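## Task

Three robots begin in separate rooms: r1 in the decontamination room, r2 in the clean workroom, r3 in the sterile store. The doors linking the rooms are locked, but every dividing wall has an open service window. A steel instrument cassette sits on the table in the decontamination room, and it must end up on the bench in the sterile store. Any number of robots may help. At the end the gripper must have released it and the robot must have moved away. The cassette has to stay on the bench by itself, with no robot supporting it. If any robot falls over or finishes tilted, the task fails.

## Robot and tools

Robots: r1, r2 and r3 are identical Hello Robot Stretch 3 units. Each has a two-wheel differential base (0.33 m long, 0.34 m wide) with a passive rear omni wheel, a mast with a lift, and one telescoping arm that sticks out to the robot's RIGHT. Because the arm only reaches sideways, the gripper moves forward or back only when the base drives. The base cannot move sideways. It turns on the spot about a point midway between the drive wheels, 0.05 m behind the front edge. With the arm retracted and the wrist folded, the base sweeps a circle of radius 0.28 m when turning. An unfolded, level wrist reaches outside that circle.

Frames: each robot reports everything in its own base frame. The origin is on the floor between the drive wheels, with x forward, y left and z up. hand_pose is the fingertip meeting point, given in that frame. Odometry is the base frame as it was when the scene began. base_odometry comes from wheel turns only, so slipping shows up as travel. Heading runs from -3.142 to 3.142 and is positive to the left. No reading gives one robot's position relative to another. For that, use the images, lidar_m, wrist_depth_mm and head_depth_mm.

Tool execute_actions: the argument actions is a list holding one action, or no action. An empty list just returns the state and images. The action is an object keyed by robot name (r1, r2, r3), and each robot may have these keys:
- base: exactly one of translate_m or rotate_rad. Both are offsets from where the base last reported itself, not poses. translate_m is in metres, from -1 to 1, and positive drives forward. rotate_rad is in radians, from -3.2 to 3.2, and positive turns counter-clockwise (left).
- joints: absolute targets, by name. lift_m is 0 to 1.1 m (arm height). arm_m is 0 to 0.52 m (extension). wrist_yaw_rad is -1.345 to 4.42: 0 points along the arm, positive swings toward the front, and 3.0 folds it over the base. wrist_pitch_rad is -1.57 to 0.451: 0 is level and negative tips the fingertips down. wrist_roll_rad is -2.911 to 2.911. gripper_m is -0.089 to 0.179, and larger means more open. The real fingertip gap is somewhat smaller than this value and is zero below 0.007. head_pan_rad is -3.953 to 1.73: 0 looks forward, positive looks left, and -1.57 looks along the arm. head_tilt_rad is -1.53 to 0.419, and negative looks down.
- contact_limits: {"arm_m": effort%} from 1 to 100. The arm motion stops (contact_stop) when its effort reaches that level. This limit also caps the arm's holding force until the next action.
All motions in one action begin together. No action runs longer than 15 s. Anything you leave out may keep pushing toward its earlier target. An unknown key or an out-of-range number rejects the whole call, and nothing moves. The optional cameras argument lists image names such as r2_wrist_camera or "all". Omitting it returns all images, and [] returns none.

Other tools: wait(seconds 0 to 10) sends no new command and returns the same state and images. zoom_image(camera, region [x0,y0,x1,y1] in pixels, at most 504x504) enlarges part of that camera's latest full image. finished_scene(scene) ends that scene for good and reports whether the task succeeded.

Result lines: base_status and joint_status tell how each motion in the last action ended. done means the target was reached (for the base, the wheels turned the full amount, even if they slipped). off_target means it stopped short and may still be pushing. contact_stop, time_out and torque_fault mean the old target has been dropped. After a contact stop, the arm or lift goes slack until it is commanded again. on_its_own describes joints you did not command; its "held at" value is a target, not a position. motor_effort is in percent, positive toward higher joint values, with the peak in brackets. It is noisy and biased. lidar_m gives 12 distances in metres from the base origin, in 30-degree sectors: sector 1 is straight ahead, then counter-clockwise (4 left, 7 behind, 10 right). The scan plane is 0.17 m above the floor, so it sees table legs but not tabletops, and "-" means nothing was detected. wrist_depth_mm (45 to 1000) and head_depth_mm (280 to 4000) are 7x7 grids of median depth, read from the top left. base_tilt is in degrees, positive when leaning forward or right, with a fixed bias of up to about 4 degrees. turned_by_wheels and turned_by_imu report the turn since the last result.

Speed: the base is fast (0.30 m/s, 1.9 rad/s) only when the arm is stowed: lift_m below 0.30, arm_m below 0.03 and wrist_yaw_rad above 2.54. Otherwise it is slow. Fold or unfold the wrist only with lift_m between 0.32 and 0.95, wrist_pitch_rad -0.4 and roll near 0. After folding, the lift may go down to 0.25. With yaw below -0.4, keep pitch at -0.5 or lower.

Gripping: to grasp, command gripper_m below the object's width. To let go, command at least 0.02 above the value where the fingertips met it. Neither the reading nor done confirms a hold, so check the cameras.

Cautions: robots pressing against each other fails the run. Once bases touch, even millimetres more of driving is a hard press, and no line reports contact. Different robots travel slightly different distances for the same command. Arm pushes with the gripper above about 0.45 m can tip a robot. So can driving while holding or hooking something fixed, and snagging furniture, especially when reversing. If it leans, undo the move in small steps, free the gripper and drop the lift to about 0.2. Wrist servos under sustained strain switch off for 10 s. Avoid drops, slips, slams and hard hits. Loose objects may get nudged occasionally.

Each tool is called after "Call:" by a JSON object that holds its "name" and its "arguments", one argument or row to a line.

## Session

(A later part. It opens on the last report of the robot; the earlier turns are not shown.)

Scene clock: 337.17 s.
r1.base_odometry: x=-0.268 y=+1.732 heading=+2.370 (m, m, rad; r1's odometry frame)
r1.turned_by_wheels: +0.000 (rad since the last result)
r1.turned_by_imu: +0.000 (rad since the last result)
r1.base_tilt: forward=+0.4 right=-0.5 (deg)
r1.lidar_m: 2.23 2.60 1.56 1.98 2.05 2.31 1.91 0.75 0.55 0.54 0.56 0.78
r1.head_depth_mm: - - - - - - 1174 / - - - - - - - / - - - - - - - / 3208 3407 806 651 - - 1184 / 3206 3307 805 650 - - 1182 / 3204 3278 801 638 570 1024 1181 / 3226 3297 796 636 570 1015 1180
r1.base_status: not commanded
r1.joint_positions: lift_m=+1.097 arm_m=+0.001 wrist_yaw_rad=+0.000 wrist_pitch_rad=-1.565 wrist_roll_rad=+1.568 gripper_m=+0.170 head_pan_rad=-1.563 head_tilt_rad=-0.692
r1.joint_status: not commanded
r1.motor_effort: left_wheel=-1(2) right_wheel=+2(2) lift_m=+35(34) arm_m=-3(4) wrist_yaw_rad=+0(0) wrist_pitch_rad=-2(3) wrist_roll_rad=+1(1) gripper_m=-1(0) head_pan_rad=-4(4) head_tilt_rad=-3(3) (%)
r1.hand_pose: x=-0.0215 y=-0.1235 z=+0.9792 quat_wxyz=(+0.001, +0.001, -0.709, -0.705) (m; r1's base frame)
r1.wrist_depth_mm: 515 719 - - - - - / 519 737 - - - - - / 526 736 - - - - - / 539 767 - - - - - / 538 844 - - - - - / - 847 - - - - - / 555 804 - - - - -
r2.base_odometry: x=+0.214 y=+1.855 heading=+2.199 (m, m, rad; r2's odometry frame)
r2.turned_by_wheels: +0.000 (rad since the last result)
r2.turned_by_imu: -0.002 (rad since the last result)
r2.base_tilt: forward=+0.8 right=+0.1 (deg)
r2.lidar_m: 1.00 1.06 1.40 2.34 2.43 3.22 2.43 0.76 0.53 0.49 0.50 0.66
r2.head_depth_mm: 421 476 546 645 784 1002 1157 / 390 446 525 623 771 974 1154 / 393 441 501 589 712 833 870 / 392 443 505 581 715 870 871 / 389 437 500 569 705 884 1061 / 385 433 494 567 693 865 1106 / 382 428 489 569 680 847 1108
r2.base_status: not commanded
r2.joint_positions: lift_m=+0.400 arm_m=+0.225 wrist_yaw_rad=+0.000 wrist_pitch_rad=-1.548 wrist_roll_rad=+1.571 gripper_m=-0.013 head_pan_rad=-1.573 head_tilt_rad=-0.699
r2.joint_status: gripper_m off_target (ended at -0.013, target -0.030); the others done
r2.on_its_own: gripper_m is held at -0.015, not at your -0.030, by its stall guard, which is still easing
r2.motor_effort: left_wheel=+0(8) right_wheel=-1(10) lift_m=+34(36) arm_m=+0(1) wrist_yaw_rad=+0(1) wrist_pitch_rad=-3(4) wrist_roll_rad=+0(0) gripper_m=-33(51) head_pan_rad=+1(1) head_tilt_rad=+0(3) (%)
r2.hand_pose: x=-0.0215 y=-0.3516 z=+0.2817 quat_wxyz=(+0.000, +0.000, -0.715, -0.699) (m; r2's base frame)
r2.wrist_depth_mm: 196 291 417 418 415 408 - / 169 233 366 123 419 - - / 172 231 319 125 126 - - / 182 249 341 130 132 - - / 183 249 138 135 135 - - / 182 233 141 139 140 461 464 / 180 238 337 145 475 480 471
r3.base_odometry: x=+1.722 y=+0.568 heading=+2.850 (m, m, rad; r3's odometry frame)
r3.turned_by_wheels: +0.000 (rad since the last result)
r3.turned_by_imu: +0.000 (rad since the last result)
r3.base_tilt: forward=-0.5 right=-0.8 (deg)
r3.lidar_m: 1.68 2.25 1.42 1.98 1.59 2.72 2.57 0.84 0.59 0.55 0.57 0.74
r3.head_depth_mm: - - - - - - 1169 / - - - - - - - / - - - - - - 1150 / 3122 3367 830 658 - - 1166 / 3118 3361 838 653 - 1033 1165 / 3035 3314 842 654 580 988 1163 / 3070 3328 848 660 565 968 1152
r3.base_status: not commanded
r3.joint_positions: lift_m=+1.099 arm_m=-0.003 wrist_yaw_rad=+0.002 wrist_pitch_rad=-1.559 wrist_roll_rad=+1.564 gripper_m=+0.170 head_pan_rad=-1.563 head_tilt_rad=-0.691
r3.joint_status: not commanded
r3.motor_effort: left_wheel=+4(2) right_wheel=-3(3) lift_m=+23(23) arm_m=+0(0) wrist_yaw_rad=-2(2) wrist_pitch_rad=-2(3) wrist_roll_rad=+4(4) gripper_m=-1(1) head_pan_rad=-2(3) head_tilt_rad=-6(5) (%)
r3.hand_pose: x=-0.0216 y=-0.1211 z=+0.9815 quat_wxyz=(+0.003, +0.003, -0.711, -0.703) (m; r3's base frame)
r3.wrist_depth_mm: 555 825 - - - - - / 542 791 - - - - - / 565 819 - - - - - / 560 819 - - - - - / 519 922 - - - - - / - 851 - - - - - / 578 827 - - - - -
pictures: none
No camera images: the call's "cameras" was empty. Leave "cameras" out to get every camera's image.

Call:
{"name": "execute_actions", "arguments": {
  "actions": [
    {"r2":{"base":{"rotate_rad":2.19},"joints":{"gripper_m":-0.04,"lift_m":1.1,"arm_m":0}}}
  ],
  "cameras": []
}}

Call:
{"name": "execute_actions", "arguments": {
  "actions": [
    {"r2":{"base":{"translate_m":0.55},"joints":{"gripper_m":-0.03}}}
  ],
  "cameras": []
}}

Call:
{"name": "execute_actions", "arguments": {
  "actions": [
    {"r2":{"base":{"translate_m":0.55},"joints":{"gripper_m":-0.04}}}
  ],
  "cameras": []
}}

Call:
{"name": "execute_actions", "arguments": {
  "actions": [
    {"r2":{"base":{"translate_m":0.55},"joints":{"gripper_m":-0.03}}}
  ],
  "cameras": []
}}

Call:
{"name": "execute_actions", "arguments": {
  "actions": [
    {"r2":{"base":{"translate_m":0.55},"joints":{"gripper_m":-0.04}}}
  ],
  "cameras": []
}}

Call:
{"name": "execute_actions", "arguments": {
  "actions": [
    {"r2":{"base":{"rotate_rad":0.95},"joints":{"gripper_m":-0.03}}}
  ],
  "cameras": []
}}

Call:
{"name": "execute_actions", "arguments": {
  "actions": [
    {"r2":{"joints":{"gripper_m":-0.04,"arm_m":0.47}}}
  ],
  "cameras": []
}}

Call:
{"name": "execute_actions", "arguments": {
  "actions": [
    {"r2":{"joints":{"gripper_m":-0.03,"lift_m":1.01}}}
  ],
  "cameras": []
}}

Call:
{"name": "execute_actions", "arguments": {
  "actions": [
    {"r2":{"joints":{"gripper_m":0.17}}}
  ],
  "cameras": []
}}

Call:
{"name": "execute_actions", "arguments": {
  "actions": [
    {"r2":{"joints":{"lift_m":1.1}}}
  ],
  "cameras": []
}}

Call:
{"name": "execute_actions", "arguments": {
  "actions": [
    {"r2":{"joints":{"arm_m":0}},"r3":{"joints":{"arm_m":0.47}}}
  ],
  "cameras": ["r3_wrist_camera"]
}}

Scene clock: 353.03 s.
r1.base_odometry: x=-0.268 y=+1.732 heading=+2.370 (m, m, rad; r1's odometry frame)
r1.turned_by_wheels: +0.000 (rad since the last result)
r1.turned_by_imu: +0.001 (rad since the last result)
r1.base_tilt: forward=+0.3 right=-0.5 (deg)
r1.lidar_m: 2.24 2.60 1.56 1.97 2.05 2.32 1.91 0.75 0.56 0.54 0.56 0.78
r1.head_depth_mm: - - - - - - 1178 / - - - - - - - / - - - - - - - / 3218 3452 806 651 - - 1187 / 3205 3332 805 649 - - 1183 / 3235 3283 800 638 570 1029 1176 / 3213 3271 796 635 570 1015 1178
r1.base_status: not commanded
r1.joint_positions: lift_m=+1.097 arm_m=+0.001 wrist_yaw_rad=+0.000 wrist_pitch_rad=-1.565 wrist_roll_rad=+1.568 gripper_m=+0.170 head_pan_rad=-1.563 head_tilt_rad=-0.692
r1.joint_status: not commanded
r1.motor_effort: left_wheel=-1(2) right_wheel=+2(2) lift_m=+35(35) arm_m=-4(4) wrist_yaw_rad=+0(0) wrist_pitch_rad=-3(2) wrist_roll_rad=+1(1) gripper_m=+0(0) head_pan_rad=-4(3) head_tilt_rad=-3(3) (%)
r1.hand_pose: x=-0.0215 y=-0.1235 z=+0.9792 quat_wxyz=(+0.001, +0.001, -0.709, -0.705) (m; r1's base frame)
r1.wrist_depth_mm: 513 719 - - - - - / 519 716 - - - - - / 527 741 - - - - - / 537 744 - - - - - / 533 846 - - - - - / - 851 - - - - - / 555 805 - - - - -
r2.base_odometry: x=+0.214 y=+1.855 heading=-1.894 (m, m, rad; r2's odometry frame)
r2.turned_by_wheels: +2.190 (rad since the last result)
r2.turned_by_imu: +2.225 (rad since the last result)
r2.base_tilt: forward=+0.9 right=+0.1 (deg)
r2.lidar_m: 2.50 3.63 1.60 0.68 0.49 0.49 0.52 0.75 1.00 1.09 1.57 2.34
r2.head_depth_mm: - - - - - 1327 - / - - - - - - - / - - - - - - - / 1062 1138 1335 1586 - - - / 1083 1219 1427 1689 - - - / 1151 1318 1553 1820 1593 1341 - / 1231 1431 1690 1910 1606 1350 -
r2.base_status: done
r2.joint_positions: lift_m=+1.100 arm_m=+0.000 wrist_yaw_rad=+0.000 wrist_pitch_rad=-1.547 wrist_roll_rad=+1.571 gripper_m=-0.004 head_pan_rad=-1.573 head_tilt_rad=-0.699
r2.joint_status: gripper_m off_target (ended at -0.004, target -0.040); the others done
r2.on_its_own: gripper_m is held at -0.006, not at your -0.040, by its stall guard, which is still easing
r2.motor_effort: left_wheel=-2(6) right_wheel=+1(4) lift_m=+35(37) arm_m=-3(1) wrist_yaw_rad=+1(0) wrist_pitch_rad=-3(3) wrist_roll_rad=+0(0) gripper_m=-25(100) head_pan_rad=+1(1) head_tilt_rad=-1(0) (%)
r2.hand_pose: x=-0.0215 y=-0.1270 z=+0.9816 quat_wxyz=(+0.000, +0.000, -0.715, -0.699) (m; r2's base frame)
r2.wrist_depth_mm: 999 - - - - 869 705 / - - - 123 - - 875 / - - - 126 126 - - / - - - 130 131 - - / - - 138 135 135 - - / - - 141 139 140 - - / - - - 145 - - -
r3.base_odometry: x=+1.722 y=+0.568 heading=+2.850 (m, m, rad; r3's odometry frame)
r3.turned_by_wheels: +0.000 (rad since the last result)
r3.turned_by_imu: +0.002 (rad since the last result)
r3.base_tilt: forward=-0.4 right=-0.7 (deg)
r3.lidar_m: 1.68 2.25 1.42 1.98 1.59 2.71 2.57 0.84 0.59 0.55 0.57 0.74
r3.head_depth_mm: - - - - - - 1156 / - - - - - - - / - - - - - - 1153 / 3160 3346 831 657 - - 1167 / 3054 3315 840 653 - 1038 1163 / 3023 3284 846 655 579 981 1163 / 3027 3267 854 659 568 965 1142
r3.base_status: not commanded
r3.joint_positions: lift_m=+1.099 arm_m=-0.003 wrist_yaw_rad=+0.002 wrist_pitch_rad=-1.559 wrist_roll_rad=+1.564 gripper_m=+0.170 head_pan_rad=-1.563 head_tilt_rad=-0.691
r3.joint_status: not commanded
r3.motor_effort: left_wheel=+3(3) right_wheel=-3(3) lift_m=+22(23) arm_m=+0(0) wrist_yaw_rad=-1(2) wrist_pitch_rad=-2(3) wrist_roll_rad=+4(4) gripper_m=+0(0) head_pan_rad=-2(2) head_tilt_rad=-5(5) (%)
r3.hand_pose: x=-0.0216 y=-0.1211 z=+0.9815 quat_wxyz=(+0.003, +0.003, -0.711, -0.703) (m; r3's base frame)
r3.wrist_depth_mm: 554 793 - - - - - / 552 817 - - - - - / 557 806 - - - - - / 557 830 - - - - - / 530 932 - - - - - / - 876 - - - - - / 565 829 - - - - -
pictures: none
No camera images: the call's "cameras" was empty. Leave "cameras" out to get every camera's image.

Scene clock: 360.20 s.
r1.base_odometry: x=-0.268 y=+1.732 heading=+2.370 (m, m, rad; r1's odometry frame)
r1.turned_by_wheels: +0.000 (rad since the last result)
r1.turned_by_imu: +0.000 (rad since the last result)
r1.base_tilt: forward=+0.4 right=-0.5 (deg)
r1.lidar_m: 2.24 2.61 1.56 1.98 2.04 2.31 1.91 0.75 0.56 0.54 0.56 0.78
r1.head_depth_mm: - - - - - - 1170 / - - - - - - - / - - - - - - - / 3206 3392 806 651 - - 1182 / 3194 3354 805 649 - - 1182 / 3233 3273 799 639 570 1024 1178 / 3221 3243 796 636 570 1015 1176
r1.base_status: not commanded
r1.joint_positions: lift_m=+1.097 arm_m=+0.001 wrist_yaw_rad=+0.000 wrist_pitch_rad=-1.565 wrist_roll_rad=+1.568 gripper_m=+0.170 head_pan_rad=-1.563 head_tilt_rad=-0.692
r1.joint_status: not commanded
r1.motor_effort: left_wheel=-1(1) right_wheel=+2(2) lift_m=+34(34) arm_m=-4(4) wrist_yaw_rad=+0(0) wrist_pitch_rad=-3(3) wrist_roll_rad=+1(1) gripper_m=+0(1) head_pan_rad=-3(3) head_tilt_rad=-3(3) (%)
r1.hand_pose: x=-0.0215 y=-0.1235 z=+0.9792 quat_wxyz=(+0.001, +0.001, -0.709, -0.705) (m; r1's base frame)
r1.wrist_depth_mm: 508 704 - - - - - / 513 722 - - - - - / 537 739 - - - - - / 535 752 - - - - - / 531 821 - - - - - / - 849 - - - - - / 562 805 - - - - -
r2.base_odometry: x=+0.039 y=+1.334 heading=-1.894 (m, m, rad; r2's odometry frame)
r2.turned_by_wheels: +0.000 (rad since the last result)
r2.turned_by_imu: +0.000 (rad since the last result)
r2.base_tilt: forward=+0.7 right=+0.0 (deg)
r2.lidar_m: 2.02 2.91 3.03 1.30 0.99 0.95 1.01 1.37 1.34 1.42 1.93 1.88
r2.head_depth_mm: - - - - - 1325 - / - - - - - - - / - - - - - - - / 1386 1497 1757 1933 - - - / 1407 1608 1859 1950 - - - / 1511 1727 2021 1950 1595 1331 - / 1612 1866 2205 1959 1592 1351 -
r2.base_status: done
r2.joint_positions: lift_m=+1.100 arm_m=+0.000 wrist_yaw_rad=+0.000 wrist_pitch_rad=-1.547 wrist_roll_rad=+1.571 gripper_m=+0.004 head_pan_rad=-1.573 head_tilt_rad=-0.699
r2.joint_status: gripper_m off_target (ended at +0.004, target -0.030)
r2.on_its_own: gripper_m is held at +0.003, not at your -0.030, by its stall guard, which is still easing
r2.motor_effort: left_wheel=-2(5) right_wheel=+1(4) lift_m=+34(34) arm_m=-3(3) wrist_yaw_rad=+0(0) wrist_pitch_rad=-3(3) wrist_roll_rad=+0(0) gripper_m=-26(100) head_pan_rad=+1(1) head_tilt_rad=+0(1) (%)
r2.hand_pose: x=-0.0215 y=-0.1270 z=+0.9816 quat_wxyz=(+0.000, +0.000, -0.715, -0.699) (m; r2's base frame)
r2.wrist_depth_mm: - - - - - - - / - - - 124 - - - / - - - 126 125 - - / - - - 130 131 - - / - - 137 134 135 - - / - - 140 139 139 - - / - - - 145 - - -
r3.base_odometry: x=+1.722 y=+0.568 heading=+2.850 (m, m, rad; r3's odometry frame)
r3.turned_by_wheels: +0.000 (rad since the last result)
r3.turned_by_imu: +0.001 (rad since the last result)
r3.base_tilt: forward=-0.4 right=-0.7 (deg)
r3.lidar_m: 1.68 2.25 1.42 1.98 1.59 2.73 2.57 0.84 0.59 0.55 0.57 0.74
r3.head_depth_mm: - - - - - - 1158 / - - - - - - - / - - - - - - 1152 / 3155 3350 828 655 - - 1162 / 3077 3336 837 654 - 1036 1162 / 3031 3314 844 655 580 985 1161 / 3041 3263 852 660 568 966 1153
r3.base_status: not commanded
r3.joint_positions: lift_m=+1.099 arm_m=-0.003 wrist_yaw_rad=+0.002 wrist_pitch_rad=-1.559 wrist_roll_rad=+1.564 gripper_m=+0.170 head_pan_rad=-1.563 head_tilt_rad=-0.691
r3.joint_status: not commanded
r3.motor_effort: left_wheel=+3(3) right_wheel=-4(3) lift_m=+23(23) arm_m=+0(0) wrist_yaw_rad=-1(2) wrist_pitch_rad=-3(3) wrist_roll_rad=+4(4) gripper_m=+0(0) head_pan_rad=-2(2) head_tilt_rad=-6(5) (%)
r3.hand_pose: x=-0.0216 y=-0.1211 z=+0.9815 quat_wxyz=(+0.003, +0.003, -0.711, -0.703) (m; r3's base frame)
r3.wrist_depth_mm: 558 806 - - - - - / 554 800 - - - - - / 559 790 - - - - - / 552 818 - - - - - / 514 915 - - - - - / - 882 - - - - - / 568 841 - - - - -
pictures: none
No camera images: the call's "cameras" was empty. Leave "cameras" out to get every camera's image.

Scene clock: 367.37 s.
r1.base_odometry: x=-0.268 y=+1.732 heading=+2.370 (m, m, rad; r1's odometry frame)
r1.turned_by_wheels: +0.000 (rad since the last result)
r1.turned_by_imu: +0.000 (rad since the last result)
r1.base_tilt: forward=+0.3 right=-0.5 (deg)
r1.lidar_m: 2.23 2.61 1.56 1.98 2.04 2.31 1.91 0.75 0.55 0.54 0.56 0.78
r1.head_depth_mm: - - - - - - 1174 / - - - - - - - / - - - - - - - / 3199 3405 810 650 - - 1186 / 3198 3315 804 649 - - 1185 / 3201 3263 800 639 571 1028 1180 / 3261 3248 797 635 568 1016 1183
r1.base_status: not commanded
r1.joint_positions: lift_m=+1.097 arm_m=+0.001 wrist_yaw_rad=+0.000 wrist_pitch_rad=-1.565 wrist_roll_rad=+1.568 gripper_m=+0.170 head_pan_rad=-1.563 head_tilt_rad=-0.692
r1.joint_status: not commanded
r1.motor_effort: left_wheel=-1(1) right_wheel=+2(2) lift_m=+34(35) arm_m=-4(4) wrist_yaw_rad=+0(0) wrist_pitch_rad=-2(2) wrist_roll_rad=+1(1) gripper_m=+0(1) head_pan_rad=-3(4) head_tilt_rad=-2(3) (%)
r1.hand_pose: x=-0.0215 y=-0.1235 z=+0.9792 quat_wxyz=(+0.001, +0.001, -0.709, -0.705) (m; r1's base frame)
r1.wrist_depth_mm: 512 715 - - - - - / 530 726 - - - - - / 522 747 - - - - - / 534 746 - - - - - / 541 863 - - - - - / - 838 - - - - - / 557 812 - - - - -
r2.base_odometry: x=-0.136 y=+0.812 heading=-1.894 (m, m, rad; r2's odometry frame)
r2.turned_by_wheels: +0.000 (rad since the last result)
r2.turned_by_imu: +0.000 (rad since the last result)
r2.base_tilt: forward=+0.8 right=-0.1 (deg)
r2.lidar_m: 1.54 2.21 3.12 1.91 1.46 1.43 1.48 1.69 1.65 1.74 1.48 1.45
r2.head_depth_mm: - - - - - 1326 - / - - - - - - - / - - - - - - - / 1717 1855 2158 1946 - - - / 1745 1990 2242 1957 - - - / 1799 1988 2163 1940 1603 1342 - / 1610 1736 1875 1933 1601 1351 -
r2.base_status: done
r2.joint_positions: lift_m=+1.100 arm_m=+0.000 wrist_yaw_rad=+0.000 wrist_pitch_rad=-1.547 wrist_roll_rad=+1.571 gripper_m=-0.004 head_pan_rad=-1.573 head_tilt_rad=-0.699
r2.joint_status: gripper_m off_target (ended at -0.004, target -0.040)
r2.on_its_own: gripper_m is held at -0.006, not at your -0.040, by its stall guard, which is still easing
r2.motor_effort: left_wheel=-2(4) right_wheel=+1(3) lift_m=+34(34) arm_m=-3(3) wrist_yaw_rad=+1(0) wrist_pitch_rad=-3(3) wrist_roll_rad=+0(0) gripper_m=-29(100) head_pan_rad=+1(1) head_tilt_rad=+0(1) (%)
r2.hand_pose: x=-0.0215 y=-0.1270 z=+0.9816 quat_wxyz=(+0.000, +0.000, -0.715, -0.699) (m; r2's base frame)
r2.wrist_depth_mm: - - - - - - - / - - - 123 - - - / - - - 126 125 - - / - - - 130 131 - - / - - 138 135 135 - - / - - 140 140 140 - - / - - - 145 - - -
r3.base_odometry: x=+1.722 y=+0.568 heading=+2.850 (m, m, rad; r3's odometry frame)
r3.turned_by_wheels: +0.000 (rad since the last result)
r3.turned_by_imu: +0.001 (rad since the last result)
r3.base_tilt: forward=-0.5 right=-0.7 (deg)
r3.lidar_m: 1.68 2.25 1.42 1.98 1.59 2.72 2.57 0.84 0.59 0.55 0.56 0.74
r3.head_depth_mm: - - - - - - 1157 / - - - - - - - / - - - - - - 1146 / 3106 3325 833 655 - - 1164 / 3092 3367 835 653 - 1040 1168 / 3025 3304 841 654 578 989 1159 / 2962 3336 850 660 567 967 1140
r3.base_status: not commanded
r3.joint_positions: lift_m=+1.099 arm_m=-0.003 wrist_yaw_rad=+0.002 wrist_pitch_rad=-1.559 wrist_roll_rad=+1.564 gripper_m=+0.170 head_pan_rad=-1.563 head_tilt_rad=-0.691
r3.joint_status: not commanded
r3.motor_effort: left_wheel=+2(3) right_wheel=-3(3) lift_m=+23(23) arm_m=+0(0) wrist_yaw_rad=-2(1) wrist_pitch_rad=-2(3) wrist_roll_rad=+3(4) gripper_m=+0(0) head_pan_rad=-3(2) head_tilt_rad=-5(5) (%)
r3.hand_pose: x=-0.0216 y=-0.1211 z=+0.9815 quat_wxyz=(+0.003, +0.003, -0.711, -0.703) (m; r3's base frame)
r3.wrist_depth_mm: 543 802 - - - - - / 549 805 - - - - - / 562 808 - - - - - / 550 815 - - - - - / 523 905 - - - - - / - 897 - - - - - / 569 832 - - - - -
pictures: none
No camera images: the call's "cameras" was empty. Leave "cameras" out to get every camera's image.

Scene clock: 374.53 s.
r1.base_odometry: x=-0.268 y=+1.732 heading=+2.370 (m, m, rad; r1's odometry frame)
r1.turned_by_wheels: +0.000 (rad since the last result)
r1.turned_by_imu: +0.000 (rad since the last result)
r1.base_tilt: forward=+0.4 right=-0.5 (deg)
r1.lidar_m: 2.23 2.61 1.56 1.97 2.05 2.31 1.91 0.75 0.56 0.54 0.56 0.78
r1.head_depth_mm: - - - - - - 1174 / - - - - - - - / - - - - - - - / 3213 3413 806 651 - - 1183 / 3203 3341 806 650 - - 1183 / 3179 3289 800 639 569 1028 1184 / 3257 3295 795 635 569 1012 1180
r1.base_status: not commanded
r1.joint_positions: lift_m=+1.097 arm_m=+0.001 wrist_yaw_rad=+0.000 wrist_pitch_rad=-1.565 wrist_roll_rad=+1.568 gripper_m=+0.170 head_pan_rad=-1.563 head_tilt_rad=-0.692
r1.joint_status: not commanded
r1.motor_effort: left_wheel=-2(1) right_wheel=+2(2) lift_m=+35(34) arm_m=-3(4) wrist_yaw_rad=+0(0) wrist_pitch_rad=-3(3) wrist_roll_rad=+1(1) gripper_m=+0(1) head_pan_rad=-3(3) head_tilt_rad=-3(3) (%)
r1.hand_pose: x=-0.0215 y=-0.1235 z=+0.9792 quat_wxyz=(+0.001, +0.001, -0.709, -0.705) (m; r1's base frame)
r1.wrist_depth_mm: 519 709 - - - - - / 513 721 - - - - - / 528 746 - - - - - / 538 770 - - - - - / 536 839 - - - - - / - 865 - - - - - / 565 812 - - - - -
r2.base_odometry: x=-0.310 y=+0.291 heading=-1.894 (m, m, rad; r2's odometry frame)
r2.turned_by_wheels: +0.000 (rad since the last result)
r2.turned_by_imu: +0.000 (rad since the last result)
r2.base_tilt: forward=+1.0 right=+0.0 (deg)
r2.lidar_m: 1.04 1.50 2.82 2.52 1.93 1.89 2.00 2.00 1.95 1.29 1.01 0.99
r2.head_depth_mm: - - - - - 1323 - / - - - - - - - / - - - - - - - / 1539 1729 1928 1939 - - - / 1381 1517 1700 1839 - - - / 1212 1316 1460 1618 1600 1336 - / 1084 1164 1277 1415 1516 1346 -
r2.base_status: done
r2.joint_positions: lift_m=+1.100 arm_m=+0.000 wrist_yaw_rad=+0.000 wrist_pitch_rad=-1.547 wrist_roll_rad=+1.571 gripper_m=+0.004 head_pan_rad=-1.573 head_tilt_rad=-0.699
r2.joint_status: gripper_m off_target (ended at +0.004, target -0.030)
r2.on_its_own: gripper_m is held at +0.003, not at your -0.030, by its stall guard, which is still easing
r2.motor_effort: left_wheel=-2(4) right_wheel=+1(6) lift_m=+34(34) arm_m=-3(3) wrist_yaw_rad=+0(0) wrist_pitch_rad=-3(3) wrist_roll_rad=+0(0) gripper_m=-26(100) head_pan_rad=+2(1) head_tilt_rad=+0(0) (%)
r2.hand_pose: x=-0.0215 y=-0.1270 z=+0.9816 quat_wxyz=(+0.000, +0.000, -0.715, -0.699) (m; r2's base frame)
r2.wrist_depth_mm: - - - - - - - / - - - 123 - - - / - - - 126 126 - - / - - - 130 131 - - / - - 138 135 135 - - / - - 141 140 139 - - / 995 - - 145 - - -
r3.base_odometry: x=+1.722 y=+0.568 heading=+2.850 (m, m, rad; r3's odometry frame)
r3.turned_by_wheels: +0.000 (rad since the last result)
r3.turned_by_imu: +0.001 (rad since the last result)
r3.base_tilt: forward=-0.4 right=-0.7 (deg)
r3.lidar_m: 1.68 2.25 1.42 1.98 1.60 2.72 2.57 0.84 0.59 0.55 0.57 0.74
r3.head_depth_mm: - - - - - - 1151 / - - - - - - - / - - - - - - 1143 / 3124 3309 832 655 - - 1164 / 3054 3312 837 653 - 1035 1169 / 2988 3249 846 654 579 987 1153 / 2905 3245 852 661 567 968 1156
r3.base_status: not commanded
r3.joint_positions: lift_m=+1.099 arm_m=-0.003 wrist_yaw_rad=+0.002 wrist_pitch_rad=-1.559 wrist_roll_rad=+1.564 gripper_m=+0.170 head_pan_rad=-1.563 head_tilt_rad=-0.691
r3.joint_status: not commanded
r3.motor_effort: left_wheel=+2(2) right_wheel=-4(3) lift_m=+23(23) arm_m=+0(0) wrist_yaw_rad=-2(2) wrist_pitch_rad=-3(3) wrist_roll_rad=+4(4) gripper_m=+0(0) head_pan_rad=-2(2) head_tilt_rad=-5(5) (%)
r3.hand_pose: x=-0.0216 y=-0.1211 z=+0.9815 quat_wxyz=(+0.003, +0.003, -0.711, -0.703) (m; r3's base frame)
r3.wrist_depth_mm: 549 796 - - - - - / 553 797 - - - - - / 555 802 - - - - - / 567 821 - - - - - / 527 902 - - - - - / - 871 - - - - - / 563 815 - - - - -
pictures: none
No camera images: the call's "cameras" was empty. Leave "cameras" out to get every camera's image.

Scene clock: 381.70 s.
r1.base_odometry: x=-0.268 y=+1.732 heading=+2.370 (m, m, rad; r1's odometry frame)
r1.turned_by_wheels: +0.000 (rad since the last result)
r1.turned_by_imu: +0.000 (rad since the last result)
r1.base_tilt: forward=+0.4 right=-0.6 (deg)
r1.lidar_m: 2.24 2.61 1.56 1.98 2.05 2.32 1.90 0.75 0.56 0.54 0.56 0.78
r1.head_depth_mm: - - - - - - 1172 / - - - - - - - / - - - - - - - / 3177 3320 807 651 - - 1179 / 3196 3321 803 649 - - 1184 / 3215 3289 800 639 570 1027 1182 / 3246 3267 799 636 569 1013 1182
r1.base_status: not commanded
r1.joint_positions: lift_m=+1.097 arm_m=+0.001 wrist_yaw_rad=+0.000 wrist_pitch_rad=-1.565 wrist_roll_rad=+1.568 gripper_m=+0.170 head_pan_rad=-1.563 head_tilt_rad=-0.692
r1.joint_status: not commanded
r1.motor_effort: left_wheel=-2(1) right_wheel=+2(2) lift_m=+34(34) arm_m=-4(4) wrist_yaw_rad=-1(0) wrist_pitch_rad=-3(3) wrist_roll_rad=+1(1) gripper_m=+0(0) head_pan_rad=-3(4) head_tilt_rad=-3(3) (%)
r1.hand_pose: x=-0.0215 y=-0.1235 z=+0.9792 quat_wxyz=(+0.001, +0.001, -0.709, -0.705) (m; r1's base frame)
r1.wrist_depth_mm: 515 722 - - - - - / 520 722 - - - - - / 520 733 - - - - - / 537 757 - - - - - / 533 841 - - - - - / - 852 - - - - - / 565 810 - - - - -
r2.base_odometry: x=-0.485 y=-0.231 heading=-1.894 (m, m, rad; r2's odometry frame)
r2.turned_by_wheels: +0.000 (rad since the last result)
r2.turned_by_imu: +0.000 (rad since the last result)
r2.base_tilt: forward=+0.7 right=+0.1 (deg)
r2.lidar_m: 0.56 0.80 2.51 2.66 2.40 2.35 2.48 2.31 1.59 0.70 0.54 0.52
r2.head_depth_mm: - - - - - 1315 - / - - - - - - - / - - - - - - - / 823 925 1030 1188 - - - / 731 807 903 1031 - - - / 643 701 775 662 952 1090 - / 568 616 690 647 580 919 -
r2.base_status: done
r2.joint_positions: lift_m=+1.100 arm_m=+0.000 wrist_yaw_rad=+0.000 wrist_pitch_rad=-1.547 wrist_roll_rad=+1.571 gripper_m=-0.004 head_pan_rad=-1.573 head_tilt_rad=-0.699
r2.joint_status: gripper_m off_target (ended at -0.004, target -0.040)
r2.on_its_own: gripper_m is held at -0.006, not at your -0.040, by its stall guard, which is still easing
r2.motor_effort: left_wheel=-2(3) right_wheel=+1(4) lift_m=+34(34) arm_m=-3(3) wrist_yaw_rad=+0(0) wrist_pitch_rad=-3(3) wrist_roll_rad=+0(0) gripper_m=-29(100) head_pan_rad=+2(2) head_tilt_rad=+0(0) (%)
r2.hand_pose: x=-0.0215 y=-0.1270 z=+0.9816 quat_wxyz=(+0.000, +0.000, -0.715, -0.699) (m; r2's base frame)
r2.wrist_depth_mm: - - - - - - - / - - - 123 - - - / - - - 126 125 - - / 865 - - 130 131 - - / 719 922 137 135 135 - - / 615 737 140 141 140 - - / 537 624 703 145 - - -
r3.base_odometry: x=+1.722 y=+0.568 heading=+2.850 (m, m, rad; r3's odometry frame)
r3.turned_by_wheels: +0.000 (rad since the last result)
r3.turned_by_imu: +0.001 (rad since the last result)
r3.base_tilt: forward=-0.5 right=-0.7 (deg)
r3.lidar_m: 1.68 2.25 1.42 1.98 1.59 2.72 2.57 0.84 0.58 0.55 0.57 0.74
r3.head_depth_mm: - - - - - - 1153 / - - - - - - - / - - - - - - 1147 / 3019 3299 832 660 - - 1163 / 3081 3180 837 652 - 1034 1171 / 3000 3366 845 655 578 986 1153 / 2995 3280 854 660 567 965 1151
r3.base_status: not commanded
r3.joint_positions: lift_m=+1.099 arm_m=-0.003 wrist_yaw_rad=+0.002 wrist_pitch_rad=-1.559 wrist_roll_rad=+1.564 gripper_m=+0.170 head_pan_rad=-1.563 head_tilt_rad=-0.691
r3.joint_status: not commanded
r3.motor_effort: left_wheel=+2(2) right_wheel=-3(3) lift_m=+22(23) arm_m=+0(0) wrist_yaw_rad=-2(2) wrist_pitch_rad=-3(3) wrist_roll_rad=+4(4) gripper_m=+0(0) head_pan_rad=-2(2) head_tilt_rad=-5(5) (%)
r3.hand_pose: x=-0.0216 y=-0.1211 z=+0.9815 quat_wxyz=(+0.003, +0.003, -0.711, -0.703) (m; r3's base frame)
r3.wrist_depth_mm: 550 802 - - - - - / 557 805 - - - - - / 554 798 - - - - - / 558 804 - - - - - / 519 907 - - - - - / - 865 - - - - - / 567 847 - - - - -
pictures: none
No camera images: the call's "cameras" was empty. Leave "cameras" out to get every camera's image.

Scene clock: 384.20 s.
r1.base_odometry: x=-0.268 y=+1.732 heading=+2.370 (m, m, rad; r1's odometry frame)
r1.turned_by_wheels: +0.000 (rad since the last result)
r1.turned_by_imu: +0.000 (rad since the last result)
r1.base_tilt: forward=+0.4 right=-0.5 (deg)
r1.lidar_m: 2.24 2.61 1.56 1.97 2.05 2.32 1.91 0.75 0.56 0.54 0.56 0.78
r1.head_depth_mm: - - - - - - 1178 / - - - - - - - / - - - - - - - / 3218 3407 808 651 - - 1185 / 3217 3336 806 650 - - 1186 / 3227 3279 801 637 569 1026 1184 / 3227 3286 797 636 568 1016 1179
r1.base_status: not commanded
r1.joint_positions: lift_m=+1.097 arm_m=+0.001 wrist_yaw_rad=+0.000 wrist_pitch_rad=-1.565 wrist_roll_rad=+1.568 gripper_m=+0.170 head_pan_rad=-1.563 head_tilt_rad=-0.692
r1.joint_status: not commanded
r1.motor_effort: left_wheel=-1(2) right_wheel=+2(2) lift_m=+34(35) arm_m=-4(3) wrist_yaw_rad=+0(0) wrist_pitch_rad=-2(2) wrist_roll_rad=+1(1) gripper_m=+0(0) head_pan_rad=-3(4) head_tilt_rad=-3(3) (%)
r1.hand_pose: x=-0.0215 y=-0.1235 z=+0.9792 quat_wxyz=(+0.001, +0.001, -0.709, -0.705) (m; r1's base frame)
r1.wrist_depth_mm: 506 704 - - - - - / 512 726 - - - - - / 518 737 - - - - - / 530 773 - - - - - / 554 808 - - - - - / - 850 - - - - - / 560 821 - - - - -
r2.base_odometry: x=-0.485 y=-0.231 heading=-0.944 (m, m, rad; r2's odometry frame)
r2.turned_by_wheels: +0.950 (rad since the last result)
r2.turned_by_imu: +0.964 (rad since the last result)
r2.base_tilt: forward=+0.7 right=+0.0 (deg)
r2.lidar_m: 1.85 2.59 2.45 2.35 2.42 2.37 2.26 0.76 0.55 0.53 0.54 0.73
r2.head_depth_mm: - - - - - 1065 - / - - - - - - - / - - - - - - - / 890 3176 835 649 - - - / 2215 3076 837 647 - - - / 2698 3170 836 647 543 955 - / 2678 3175 834 649 543 926 -
r2.base_status: done
r2.joint_positions: lift_m=+1.100 arm_m=+0.000 wrist_yaw_rad=+0.000 wrist_pitch_rad=-1.547 wrist_roll_rad=+1.571 gripper_m=-0.019 head_pan_rad=-1.573 head_tilt_rad=-0.699
r2.joint_status: gripper_m off_target (ended at -0.019, target -0.030)
r2.on_its_own: gripper_m is held at -0.018, not at your -0.030, by its stall guard, which is still easing
r2.motor_effort: left_wheel=-2(6) right_wheel=+1(3) lift_m=+35(34) arm_m=-3(3) wrist_yaw_rad=-1(1) wrist_pitch_rad=-3(3) wrist_roll_rad=+0(0) gripper_m=-9(100) head_pan_rad=+1(1) head_tilt_rad=+0(0) (%)
r2.hand_pose: x=-0.0215 y=-0.1269 z=+0.9816 quat_wxyz=(+0.000, +0.000, -0.715, -0.699) (m; r2's base frame)
r2.wrist_depth_mm: 496 695 - - - - - / 309 693 - 123 - - - / 299 694 970 125 126 - - / 299 700 962 130 131 - - / 302 687 138 134 135 - - / 305 653 140 140 139 - - / 316 665 944 146 - - -
r3.base_odometry: x=+1.722 y=+0.568 heading=+2.850 (m, m, rad; r3's odometry frame)
r3.turned_by_wheels: +0.000 (rad since the last result)
r3.turned_by_imu: +0.000 (rad since the last result)
r3.base_tilt: forward=-0.5 right=-0.7 (deg)
r3.lidar_m: 1.68 2.25 1.42 1.98 1.60 2.71 2.57 0.84 0.58 0.55 0.57 0.74
r3.head_depth_mm: - - - - - - 1157 / - - - - - - - / - - - - - - 1144 / 3115 3161 829 655 - - 1161 / 1132 3207 837 650 - 1036 1168 / 3041 3266 845 651 579 988 1162 / 3019 3218 851 659 567 966 1149
r3.base_status: not commanded
r3.joint_positions: lift_m=+1.099 arm_m=-0.003 wrist_yaw_rad=+0.002 wrist_pitch_rad=-1.559 wrist_roll_rad=+1.564 gripper_m=+0.170 head_pan_rad=-1.563 head_tilt_rad=-0.691
r3.joint_status: not commanded
r3.motor_effort: left_wheel=+3(3) right_wheel=-3(3) lift_m=+23(23) arm_m=+0(0) wrist_yaw_rad=-1(2) wrist_pitch_rad=-3(3) wrist_roll_rad=+4(4) gripper_m=+0(0) head_pan_rad=-2(2) head_tilt_rad=-5(5) (%)
r3.hand_pose: x=-0.0216 y=-0.1211 z=+0.9815 quat_wxyz=(+0.003, +0.003, -0.711, -0.703) (m; r3's base frame)
r3.wrist_depth_mm: 550 811 - - - - - / 553 792 - - - - - / 557 805 - - - - - / 560 815 - - - - - / 513 932 - - - - - / - 896 - - - - - / 575 816 - - - - -
pictures: none
No camera images: the call's "cameras" was empty. Leave "cameras" out to get every camera's image.

Scene clock: 388.83 s.
r1.base_odometry: x=-0.268 y=+1.732 heading=+2.370 (m, m, rad; r1's odometry frame)
r1.turned_by_wheels: +0.000 (rad since the last result)
r1.turned_by_imu: +0.000 (rad since the last result)
r1.base_tilt: forward=+0.4 right=-0.6 (deg)
r1.lidar_m: 2.24 2.60 1.56 1.98 2.05 2.31 1.91 0.75 0.56 0.54 0.56 0.78
r1.head_depth_mm: - - - - - - 1176 / - - - - - - - / - - - - - - - / 3194 3396 809 651 - - 1186 / 3194 3305 806 649 - - 1185 / 3210 3301 803 639 570 1025 1181 / 3226 3276 799 635 570 1015 1181
r1.base_status: not commanded
r1.joint_positions: lift_m=+1.097 arm_m=+0.001 wrist_yaw_rad=+0.000 wrist_pitch_rad=-1.565 wrist_roll_rad=+1.568 gripper_m=+0.170 head_pan_rad=-1.563 head_tilt_rad=-0.692
r1.joint_status: not commanded
r1.motor_effort: left_wheel=-1(1) right_wheel=+2(2) lift_m=+34(34) arm_m=-3(4) wrist_yaw_rad=+0(0) wrist_pitch_rad=-3(2) wrist_roll_rad=+1(1) gripper_m=-1(0) head_pan_rad=-3(3) head_tilt_rad=-3(3) (%)
r1.hand_pose: x=-0.0215 y=-0.1235 z=+0.9792 quat_wxyz=(+0.001, +0.001, -0.709, -0.705) (m; r1's base frame)
r1.wrist_depth_mm: 508 709 - - - - - / 522 712 - - - - - / 528 743 - - - - - / 544 783 - - - - - / 537 815 - - - - - / - 865 - - - - - / 559 820 - - - - -
r2.base_odometry: x=-0.485 y=-0.231 heading=-0.944 (m, m, rad; r2's odometry frame)
r2.turned_by_wheels: +0.000 (rad since the last result)
r2.turned_by_imu: +0.000 (rad since the last result)
r2.base_tilt: forward=+0.8 right=+0.1 (deg)
r2.lidar_m: 1.85 2.59 2.46 2.35 2.42 2.37 2.26 0.76 0.55 0.52 0.54 0.73
r2.head_depth_mm: 3062 3340 830 647 571 1021 1175 / 2996 3317 835 645 557 1007 1156 / 2658 3163 741 646 556 990 1158 / - 3163 741 645 557 973 1146 / 2236 3179 615 647 558 956 1133 / 2660 3165 802 648 543 942 1135 / 2660 3166 832 647 544 925 1131
r2.base_status: not commanded
r2.joint_positions: lift_m=+1.100 arm_m=+0.470 wrist_yaw_rad=+0.000 wrist_pitch_rad=-1.547 wrist_roll_rad=+1.571 gripper_m=-0.016 head_pan_rad=-1.573 head_tilt_rad=-0.699
r2.joint_status: gripper_m off_target (ended at -0.016, target -0.040); the others done
r2.on_its_own: gripper_m is held at -0.017, not at your -0.040, by its stall guard, which is still easing
r2.motor_effort: left_wheel=-2(1) right_wheel=+1(1) lift_m=+34(34) arm_m=+3(2) wrist_yaw_rad=+0(1) wrist_pitch_rad=-3(3) wrist_roll_rad=+0(0) gripper_m=-12(100) head_pan_rad=+1(2) head_tilt_rad=+0(1) (%)
r2.hand_pose: x=-0.0215 y=-0.5964 z=+0.9816 quat_wxyz=(+0.000, +0.000, -0.715, -0.699) (m; r2's base frame)
r2.wrist_depth_mm: - 264 262 259 257 255 256 / - 270 264 123 259 259 263 / - 275 270 126 126 265 267 / - 283 277 130 131 273 - / - 292 138 135 136 281 - / - 300 140 140 139 290 - / - 306 302 145 294 298 -
r3.base_odometry: x=+1.722 y=+0.568 heading=+2.850 (m, m, rad; r3's odometry frame)
r3.turned_by_wheels: +0.000 (rad since the last result)
r3.turned_by_imu: +0.001 (rad since the last result)
r3.base_tilt: forward=-0.5 right=-0.7 (deg)
r3.lidar_m: 1.68 2.26 1.42 1.98 1.59 2.72 2.57 0.84 0.59 0.55 0.57 0.74
r3.head_depth_mm: - - - - - - 1154 / - - - - - - - / - - - - - - 1146 / 495 3160 618 656 - - 1166 / 500 3177 628 650 - 1037 1164 / 2988 3357 845 655 580 988 1154 / 3028 3271 851 659 568 968 1148
r3.base_status: not commanded
r3.joint_positions: lift_m=+1.099 arm_m=-0.003 wrist_yaw_rad=+0.002 wrist_pitch_rad=-1.559 wrist_roll_rad=+1.564 gripper_m=+0.170 head_pan_rad=-1.563 head_tilt_rad=-0.691
r3.joint_status: not commanded
r3.motor_effort: left_wheel=+3(3) right_wheel=-2(3) lift_m=+23(23) arm_m=+0(0) wrist_yaw_rad=-2(2) wrist_pitch_rad=-3(3) wrist_roll_rad=+4(4) gripper_m=+0(0) head_pan_rad=-2(2) head_tilt_rad=-6(5) (%)
r3.hand_pose: x=-0.0216 y=-0.1211 z=+0.9815 quat_wxyz=(+0.003, +0.003, -0.711, -0.703) (m; r3's base frame)
r3.wrist_depth_mm: 540 792 - - - - - / 550 809 - - - - - / 561 827 - - - - - / 551 837 - - - - - / 521 945 - - - - - / - 886 - - - - - / 573 809 - - - - -
pictures: none
No camera images: the call's "cameras" was empty. Leave "cameras" out to get every camera's image.

Scene clock: 390.50 s.
r1.base_odometry: x=-0.268 y=+1.732 heading=+2.370 (m, m, rad; r1's odometry frame)
r1.turned_by_wheels: +0.000 (rad since the last result)
r1.turned_by_imu: +0.000 (rad since the last result)
r1.base_tilt: forward=+0.4 right=-0.5 (deg)
r1.lidar_m: 2.23 2.60 1.56 1.97 2.05 2.31 1.91 0.75 0.56 0.54 0.56 0.78
r1.head_depth_mm: - - - - - - 1175 / - - - - - - - / - - - - - - - / 3227 3412 807 652 - - 1185 / 3222 3319 804 648 - - 1185 / 3228 3281 800 638 570 1028 1181 / 3268 3282 796 636 569 1014 1178
r1.base_status: not commanded
r1.joint_positions: lift_m=+1.097 arm_m=+0.001 wrist_yaw_rad=+0.000 wrist_pitch_rad=-1.565 wrist_roll_rad=+1.568 gripper_m=+0.170 head_pan_rad=-1.563 head_tilt_rad=-0.692
r1.joint_status: not commanded
r1.motor_effort: left_wheel=-1(1) right_wheel=+2(2) lift_m=+34(35) arm_m=-4(4) wrist_yaw_rad=-1(0) wrist_pitch_rad=-2(3) wrist_roll_rad=+1(1) gripper_m=-1(1) head_pan_rad=-4(3) head_tilt_rad=-3(3) (%)
r1.hand_pose: x=-0.0215 y=-0.1235 z=+0.9792 quat_wxyz=(+0.001, +0.001, -0.709, -0.705) (m; r1's base frame)
r1.wrist_depth_mm: 513 721 - - - - - / 522 708 - - - - - / 527 739 - - - - - / 539 769 - - - - - / 550 845 - - - - - / - 880 - - - - - / 554 835 - - - - -
r2.base_odometry: x=-0.485 y=-0.231 heading=-0.944 (m, m, rad; r2's odometry frame)
r2.turned_by_wheels: +0.000 (rad since the last result)
r2.turned_by_imu: +0.000 (rad since the last result)
r2.base_tilt: forward=+0.7 right=+0.1 (deg)
r2.lidar_m: 1.85 2.59 2.46 2.35 2.43 2.36 2.26 0.77 0.55 0.53 0.54 0.73
r2.head_depth_mm: 2954 - 801 646 572 1023 1173 / - 3286 833 647 558 1004 1155 / - 3146 833 634 557 989 1155 / - - 818 625 558 969 1152 / 2216 3151 833 634 557 961 1133 / 2650 3221 833 646 543 936 1131 / 2665 3193 837 648 542 923 1134
r2.base_status: not commanded
r2.joint_positions: lift_m=+1.010 arm_m=+0.470 wrist_yaw_rad=+0.000 wrist_pitch_rad=-1.547 wrist_roll_rad=+1.571 gripper_m=-0.023 head_pan_rad=-1.573 head_tilt_rad=-0.699
r2.joint_status: gripper_m off_target (ended at -0.023, target -0.030); the others done
r2.on_its_own: gripper_m is held at -0.022, not at your -0.030, by its stall guard, which is still easing
r2.motor_effort: left_wheel=-2(2) right_wheel=+1(1) lift_m=+24(31) arm_m=+3(3) wrist_yaw_rad=+0(0) wrist_pitch_rad=-3(3) wrist_roll_rad=+0(0) gripper_m=-3(94) head_pan_rad=+2(2) head_tilt_rad=+0(0) (%)
r2.hand_pose: x=-0.0215 y=-0.5964 z=+0.8921 quat_wxyz=(+0.000, +0.000, -0.715, -0.699) (m; r2's base frame)
r2.wrist_depth_mm: 178 176 176 174 172 172 170 / 183 180 178 123 175 176 174 / 186 185 183 126 126 179 179 / 192 189 187 131 131 184 183 / 197 195 138 135 135 189 187 / 202 199 141 140 140 194 191 / 207 206 202 146 199 199 197
r3.base_odometry: x=+1.722 y=+0.568 heading=+2.850 (m, m, rad; r3's odometry frame)
r3.turned_by_wheels: +0.000 (rad since the last result)
r3.turned_by_imu: +0.000 (rad since the last result)
r3.base_tilt: forward=-0.5 right=-0.7 (deg)
r3.lidar_m: 1.68 2.26 1.42 1.98 1.60 2.72 2.57 0.84 0.59 0.55 0.57 0.74
r3.head_depth_mm: - - - - - - 1158 / - - - - - - - / - - - - - - 1143 / 2833 558 673 648 - - 1162 / 463 556 835 649 - 1036 1163 / 468 3249 843 656 579 984 1156 / 3011 3338 852 661 567 968 1146
r3.base_status: not commanded
r3.joint_positions: lift_m=+1.099 arm_m=-0.003 wrist_yaw_rad=+0.002 wrist_pitch_rad=-1.559 wrist_roll_rad=+1.564 gripper_m=+0.170 head_pan_rad=-1.563 head_tilt_rad=-0.691
r3.joint_status: not commanded
r3.motor_effort: left_wheel=+3(3) right_wheel=-3(2) lift_m=+23(23) arm_m=+0(0) wrist_yaw_rad=-2(2) wrist_pitch_rad=-3(3) wrist_roll_rad=+3(4) gripper_m=-1(0) head_pan_rad=-3(2) head_tilt_rad=-5(5) (%)
r3.hand_pose: x=-0.0216 y=-0.1211 z=+0.9815 quat_wxyz=(+0.003, +0.003, -0.711, -0.703) (m; r3's base frame)
r3.wrist_depth_mm: 550 808 - - - - - / 549 820 - - - - - / 559 822 - - - - - / 569 823 - - - - - / 528 913 - - - - - / - 885 - - - - - / 572 812 - - - - -
pictures: none
No camera images: the call's "cameras" was empty. Leave "cameras" out to get every camera's image.

Scene clock: 392.90 s.
r1.base_odometry: x=-0.268 y=+1.732 heading=+2.370 (m, m, rad; r1's odometry frame)
r1.turned_by_wheels: +0.000 (rad since the last result)
r1.turned_by_imu: +0.000 (rad since the last result)
r1.base_tilt: forward=+0.3 right=-0.5 (deg)
r1.lidar_m: 2.23 2.61 1.56 1.97 2.05 2.32 1.91 0.75 0.55 0.54 0.56 0.78
r1.head_depth_mm: - - - - - - 1175 / - - - - - - - / - - - - - - - / 3209 3433 808 652 - - 1190 / 3216 3305 804 649 - - 1182 / 3192 3271 801 637 572 1030 1182 / 3250 3281 796 635 570 1011 1179
r1.base_status: not commanded
r1.joint_positions: lift_m=+1.097 arm_m=+0.001 wrist_yaw_rad=+0.000 wrist_pitch_rad=-1.565 wrist_roll_rad=+1.568 gripper_m=+0.170 head_pan_rad=-1.563 head_tilt_rad=-0.692
r1.joint_status: not commanded
r1.motor_effort: left_wheel=-1(1) right_wheel=+2(2) lift_m=+35(34) arm_m=-4(3) wrist_yaw_rad=+0(0) wrist_pitch_rad=-3(2) wrist_roll_rad=+1(1) gripper_m=-1(0) head_pan_rad=-4(4) head_tilt_rad=-3(3) (%)
r1.hand_pose: x=-0.0215 y=-0.1235 z=+0.9792 quat_wxyz=(+0.001, +0.001, -0.709, -0.705) (m; r1's base frame)
r1.wrist_depth_mm: 507 705 - - - - - / 518 722 - - - - - / 527 725 - - - - - / 535 749 - - - - - / 534 836 - - - - - / - 888 - - - - - / 566 808 - - - - -
r2.base_odometry: x=-0.485 y=-0.231 heading=-0.944 (m, m, rad; r2's odometry frame)
r2.turned_by_wheels: +0.000 (rad since the last result)
r2.turned_by_imu: +0.000 (rad since the last result)
r2.base_tilt: forward=+0.9 right=+0.0 (deg)
r2.lidar_m: 1.86 2.59 2.46 2.35 2.43 2.36 2.26 0.76 0.55 0.53 0.54 0.73
r2.head_depth_mm: 2942 - 799 647 573 1021 1168 / - 3258 831 646 556 1005 1155 / - 3152 833 647 558 987 1158 / - - 816 630 557 971 1146 / 2207 3199 834 642 557 959 1135 / 2663 3163 834 648 545 940 1139 / 2673 3148 835 649 543 924 1130
r2.base_status: not commanded
r2.joint_positions: lift_m=+1.010 arm_m=+0.470 wrist_yaw_rad=+0.000 wrist_pitch_rad=-1.547 wrist_roll_rad=+1.571 gripper_m=+0.170 head_pan_rad=-1.573 head_tilt_rad=-0.699
r2.joint_status: all done
r2.motor_effort: left_wheel=-2(2) right_wheel=+1(1) lift_m=+24(23) arm_m=+3(3) wrist_yaw_rad=-1(1) wrist_pitch_rad=-3(3) wrist_roll_rad=+0(0) gripper_m=+1(88) head_pan_rad=+1(1) head_tilt_rad=+0(0) (%)
r2.hand_pose: x=-0.0215 y=-0.5964 z=+0.8921 quat_wxyz=(+0.000, +0.000, -0.715, -0.699) (m; r2's base frame)
r2.wrist_depth_mm: 178 177 175 174 173 171 170 / 182 181 180 148 176 175 175 / 188 186 184 151 180 179 178 / 192 192 188 155 184 184 182 / 197 196 193 159 187 188 188 / 202 200 198 163 194 195 191 / 209 207 204 167 200 198 198
r3.base_odometry: x=+1.722 y=+0.568 heading=+2.850 (m, m, rad; r3's odometry frame)
r3.turned_by_wheels: +0.000 (rad since the last result)
r3.turned_by_imu: +0.000 (rad since the last result)
r3.base_tilt: forward=-0.4 right=-0.7 (deg)
r3.lidar_m: 1.68 2.25 1.42 1.97 1.60 2.72 2.57 0.84 0.58 0.55 0.57 0.74
r3.head_depth_mm: - - - - - - 1151 / - - - - - - - / - - - - - - 1151 / 2775 557 709 626 - - 1162 / 463 555 839 653 - 1039 1164 / 454 3219 847 656 578 990 1162 / 3019 3280 852 660 568 965 1156
r3.base_status: not commanded
r3.joint_positions: lift_m=+1.099 arm_m=-0.003 wrist_yaw_rad=+0.002 wrist_pitch_rad=-1.559 wrist_roll_rad=+1.564 gripper_m=+0.170 head_pan_rad=-1.563 head_tilt_rad=-0.691
r3.joint_status: not commanded
r3.motor_effort: left_wheel=+2(2) right_wheel=-3(3) lift_m=+23(23) arm_m=+0(0) wrist_yaw_rad=-2(3) wrist_pitch_rad=-3(3) wrist_roll_rad=+4(4) gripper_m=-1(1) head_pan_rad=-3(3) head_tilt_rad=-6(6) (%)
r3.hand_pose: x=-0.0216 y=-0.1211 z=+0.9815 quat_wxyz=(+0.003, +0.003, -0.711, -0.703) (m; r3's base frame)
r3.wrist_depth_mm: 559 803 - - - - - / 552 815 - - - - - / 564 810 - - - - - / 562 815 - - - - - / 530 927 - - - - - / - 896 - - - - - / 580 825 - - - - -
pictures: none
No camera images: the call's "cameras" was empty. Leave "cameras" out to get every camera's image.

Scene clock: 394.57 s.
r1.base_odometry: x=-0.268 y=+1.732 heading=+2.370 (m, m, rad; r1's odometry frame)
r1.turned_by_wheels: +0.000 (rad since the last result)
r1.turned_by_imu: +0.000 (rad since the last result)
r1.base_tilt: forward=+0.3 right=-0.5 (deg)
r1.lidar_m: 2.24 2.61 1.56 1.97 2.05 2.32 1.91 0.75 0.56 0.54 0.56 0.78
r1.head_depth_mm: - - - - - - 1173 / - - - - - - - / - - - - - - - / 3196 3438 807 651 - - 1182 / 3249 3334 804 650 - - 1185 / 3203 3292 801 638 571 1028 1184 / 3243 3280 795 636 569 1016 1181
r1.base_status: not commanded
r1.joint_positions: lift_m=+1.097 arm_m=+0.001 wrist_yaw_rad=+0.000 wrist_pitch_rad=-1.565 wrist_roll_rad=+1.568 gripper_m=+0.170 head_pan_rad=-1.563 head_tilt_rad=-0.692
r1.joint_status: not commanded
r1.motor_effort: left_wheel=-1(2) right_wheel=+2(2) lift_m=+34(34) arm_m=-4(3) wrist_yaw_rad=+0(0) wrist_pitch_rad=-3(3) wrist_roll_rad=+1(1) gripper_m=+0(0) head_pan_rad=-3(3) head_tilt_rad=-3(3) (%)
r1.hand_pose: x=-0.0215 y=-0.1235 z=+0.9792 quat_wxyz=(+0.001, +0.001, -0.709, -0.705) (m; r1's base frame)
r1.wrist_depth_mm: 511 715 - - - - - / 512 742 - - - - - / 525 739 - - - - - / 538 763 - - - - - / 546 853 - - - - - / - 875 - - - - - / 564 818 - - - - -
r2.base_odometry: x=-0.485 y=-0.231 heading=-0.944 (m, m, rad; r2's odometry frame)
r2.turned_by_wheels: +0.000 (rad since the last result)
r2.turned_by_imu: +0.000 (rad since the last result)
r2.base_tilt: forward=+0.8 right=+0.1 (deg)
r2.lidar_m: 1.85 2.59 2.45 2.35 2.42 2.36 2.26 0.77 0.55 0.53 0.54 0.73
r2.head_depth_mm: 3071 3309 830 646 574 1022 1168 / 3002 3306 834 648 558 1003 1158 / 2653 3105 832 647 558 984 1157 / - 3153 835 646 558 970 1152 / 2210 3173 836 642 558 953 1136 / 2667 3183 836 648 544 941 1137 / 2662 3183 837 649 544 926 1129
r2.base_status: not commanded
r2.joint_positions: lift_m=+1.100 arm_m=+0.470 wrist_yaw_rad=+0.000 wrist_pitch_rad=-1.547 wrist_roll_rad=+1.571 gripper_m=+0.170 head_pan_rad=-1.573 head_tilt_rad=-0.699
r2.joint_status: all done
r2.motor_effort: left_wheel=-1(1) right_wheel=+1(1) lift_m=+33(33) arm_m=+3(3) wrist_yaw_rad=+0(0) wrist_pitch_rad=-3(3) wrist_roll_rad=+0(0) gripper_m=+0(1) head_pan_rad=+1(1) head_tilt_rad=+0(0) (%)
r2.hand_pose: x=-0.0215 y=-0.5964 z=+0.9817 quat_wxyz=(+0.000, +0.000, -0.715, -0.699) (m; r2's base frame)
r2.wrist_depth_mm: - 264 263 259 256 255 255 / - 271 271 264 262 263 261 / - 278 274 241 272 271 266 / - 285 280 246 278 275 - / - 292 289 253 281 281 - / - 297 296 260 291 292 - / - 309 302 266 298 296 -
r3.base_odometry: x=+1.722 y=+0.568 heading=+2.850 (m, m, rad; r3's odometry frame)
r3.turned_by_wheels: +0.000 (rad since the last result)
r3.turned_by_imu: +0.000 (rad since the last result)
r3.base_tilt: forward=-0.3 right=-0.7 (deg)
r3.lidar_m: 1.68 2.25 1.42 1.98 1.59 2.72 2.57 0.84 0.59 0.55 0.56 0.74
r3.head_depth_mm: - - - - - - 1156 / - - - - - - - / - - - - - - 1144 / 495 3188 684 654 - - 1158 / 499 3207 834 656 - 1035 1163 / 3015 3300 841 655 579 984 1156 / 3018 3270 853 660 568 968 1148
r3.base_status: not commanded
r3.joint_positions: lift_m=+1.099 arm_m=-0.003 wrist_yaw_rad=+0.002 wrist_pitch_rad=-1.559 wrist_roll_rad=+1.564 gripper_m=+0.170 head_pan_rad=-1.563 head_tilt_rad=-0.691
r3.joint_status: not commanded
r3.motor_effort: left_wheel=+3(3) right_wheel=-2(3) lift_m=+23(23) arm_m=+0(0) wrist_yaw_rad=-2(3) wrist_pitch_rad=-3(3) wrist_roll_rad=+4(4) gripper_m=+0(1) head_pan_rad=-2(2) head_tilt_rad=-5(6) (%)
r3.hand_pose: x=-0.0216 y=-0.1211 z=+0.9815 quat_wxyz=(+0.003, +0.003, -0.711, -0.703) (m; r3's base frame)
r3.wrist_depth_mm: 558 770 - - - - - / 545 791 - - - - - / 554 795 - - - - - / 568 836 - - - - - / 520 924 - - - - - / - 888 - - - - - / 574 818 - - - - -
pictures: none
No camera images: the call's "cameras" was empty. Leave "cameras" out to get every camera's image.

Scene clock: 399.23 s.
r1.base_odometry: x=-0.268 y=+1.732 heading=+2.370 (m, m, rad; r1's odometry frame)
r1.turned_by_wheels: +0.000 (rad since the last result)
r1.turned_by_imu: +0.000 (rad since the last result)
r1.base_tilt: forward=+0.4 right=-0.5 (deg)
r1.lidar_m: 2.23 2.60 1.56 1.97 2.05 2.32 1.91 0.75 0.56 0.54 0.56 0.78
r1.head_depth_mm: - - - - - - 1174 / - - - - - - - / - - - - - - - / 3203 3428 804 652 - - 1180 / 3208 3295 805 649 - - 1180 / 3225 3310 800 638 570 1026 1182 / 3235 3269 797 636 569 1012 1183
r1.base_status: not commanded
r1.joint_positions: lift_m=+1.097 arm_m=+0.001 wrist_yaw_rad=+0.000 wrist_pitch_rad=-1.565 wrist_roll_rad=+1.568 gripper_m=+0.170 head_pan_rad=-1.563 head_tilt_rad=-0.692
r1.joint_status: not commanded
r1.motor_effort: left_wheel=-1(2) right_wheel=+2(2) lift_m=+34(34) arm_m=-4(4) wrist_yaw_rad=+0(1) wrist_pitch_rad=-2(3) wrist_roll_rad=+1(1) gripper_m=+0(0) head_pan_rad=-4(4) head_tilt_rad=-3(3) (%)
r1.hand_pose: x=-0.0215 y=-0.1235 z=+0.9792 quat_wxyz=(+0.001, +0.001, -0.709, -0.705) (m; r1's base frame)
r1.wrist_depth_mm: 513 704 - - - - - / 520 726 - - - - - / 522 742 - - - - - / 540 759 - - - - - / 537 819 - - - - - / - 867 - - - - - / 557 801 - - - - -
r2.base_odometry: x=-0.485 y=-0.231 heading=-0.944 (m, m, rad; r2's odometry frame)
r2.turned_by_wheels: +0.000 (rad since the last result)
r2.turned_by_imu: +0.000 (rad since the last result)
r2.base_tilt: forward=+0.8 right=+0.0 (deg)
r2.lidar_m: 1.85 2.60 2.46 2.36 2.42 2.36 2.26 0.77 0.55 0.53 0.54 0.73
r2.head_depth_mm: - - - - - 1084 1170 / - - - - - - 1145 / - - - - - - - / 496 3205 836 643 - - 1148 / 482 3013 773 641 - - 1154 / 2245 3168 838 647 544 956 1135 / 2705 3129 836 649 543 928 1127
r2.base_status: not commanded
r2.joint_positions: lift_m=+1.100 arm_m=+0.000 wrist_yaw_rad=+0.000 wrist_pitch_rad=-1.547 wrist_roll_rad=+1.571 gripper_m=+0.170 head_pan_rad=-1.573 head_tilt_rad=-0.699
r2.joint_status: all done
r2.motor_effort: left_wheel=-2(2) right_wheel=+1(1) lift_m=+32(31) arm_m=-3(4) wrist_yaw_rad=+0(0) wrist_pitch_rad=-3(3) wrist_roll_rad=+0(0) gripper_m=+0(0) head_pan_rad=+1(1) head_tilt_rad=+0(0) (%)
r2.hand_pose: x=-0.0215 y=-0.1270 z=+0.9817 quat_wxyz=(+0.000, +0.000, -0.715, -0.699) (m; r2's base frame)
r2.wrist_depth_mm: 495 676 - - - - - / 308 698 - - - - - / 300 692 - - - - - / 300 684 - - - - - / 302 737 - - - - - / 306 812 - - - - - / 318 700 - - - - -
r3.base_odometry: x=+1.722 y=+0.568 heading=+2.850 (m, m, rad; r3's odometry frame)
r3.turned_by_wheels: +0.000 (rad since the last result)
r3.turned_by_imu: +0.001 (rad since the last result)
r3.base_tilt: forward=-0.4 right=-0.6 (deg)
r3.lidar_m: 1.68 2.25 1.43 1.98 1.59 2.71 2.57 0.84 0.59 0.55 0.56 0.74
r3.head_depth_mm: 3215 3388 806 632 859 1095 1163 / 3169 3441 814 635 845 1076 1164 / 3091 3365 821 641 829 1047 1169 / - 3364 826 643 574 1023 1174 / 1145 3209 838 651 576 1004 1162 / 3055 3318 841 655 578 985 1161 / 2994 3271 851 659 568 968 1145
r3.base_status: not commanded
r3.joint_positions: lift_m=+1.099 arm_m=+0.470 wrist_yaw_rad=+0.000 wrist_pitch_rad=-1.560 wrist_roll_rad=+1.566 gripper_m=+0.170 head_pan_rad=-1.563 head_tilt_rad=-0.691
r3.joint_status: all done
r3.motor_effort: left_wheel=+3(3) right_wheel=-3(3) lift_m=+23(23) arm_m=+3(5) wrist_yaw_rad=+2(2) wrist_pitch_rad=-2(2) wrist_roll_rad=+3(4) gripper_m=+0(0) head_pan_rad=-3(2) head_tilt_rad=-5(6) (%)
r3.hand_pose: x=-0.0215 y=-0.5930 z=+0.9815 quat_wxyz=(+0.002, +0.002, -0.711, -0.704) (m; r3's base frame)
r3.wrist_depth_mm: 256 256 256 256 255 256 - / 263 261 264 262 264 264 - / 271 272 268 241 271 272 - / 282 279 276 250 279 279 - / 294 290 284 259 289 288 - / - 299 295 267 301 301 - / 312 310 309 308 310 315 -
pictures: r3_wrist_camera
camera_calibration (this result's frames):
r3_wrist_camera: T_world_to_cam=[[-0.0366858, 0.999325, 0.00171193, 0.581816], [0.97684, 0.0354989, 0.211005, -0.142896], [0.210802, 0.00941318, -0.977483, 1.13271], [0, 0, 0, 1]] pos_world=[-0.0778464, -0.587013, 1.13636]
Images, in order (width x height): r3_wrist_camera 644x364.

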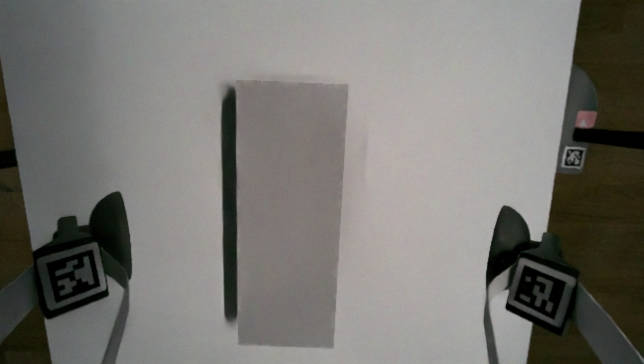

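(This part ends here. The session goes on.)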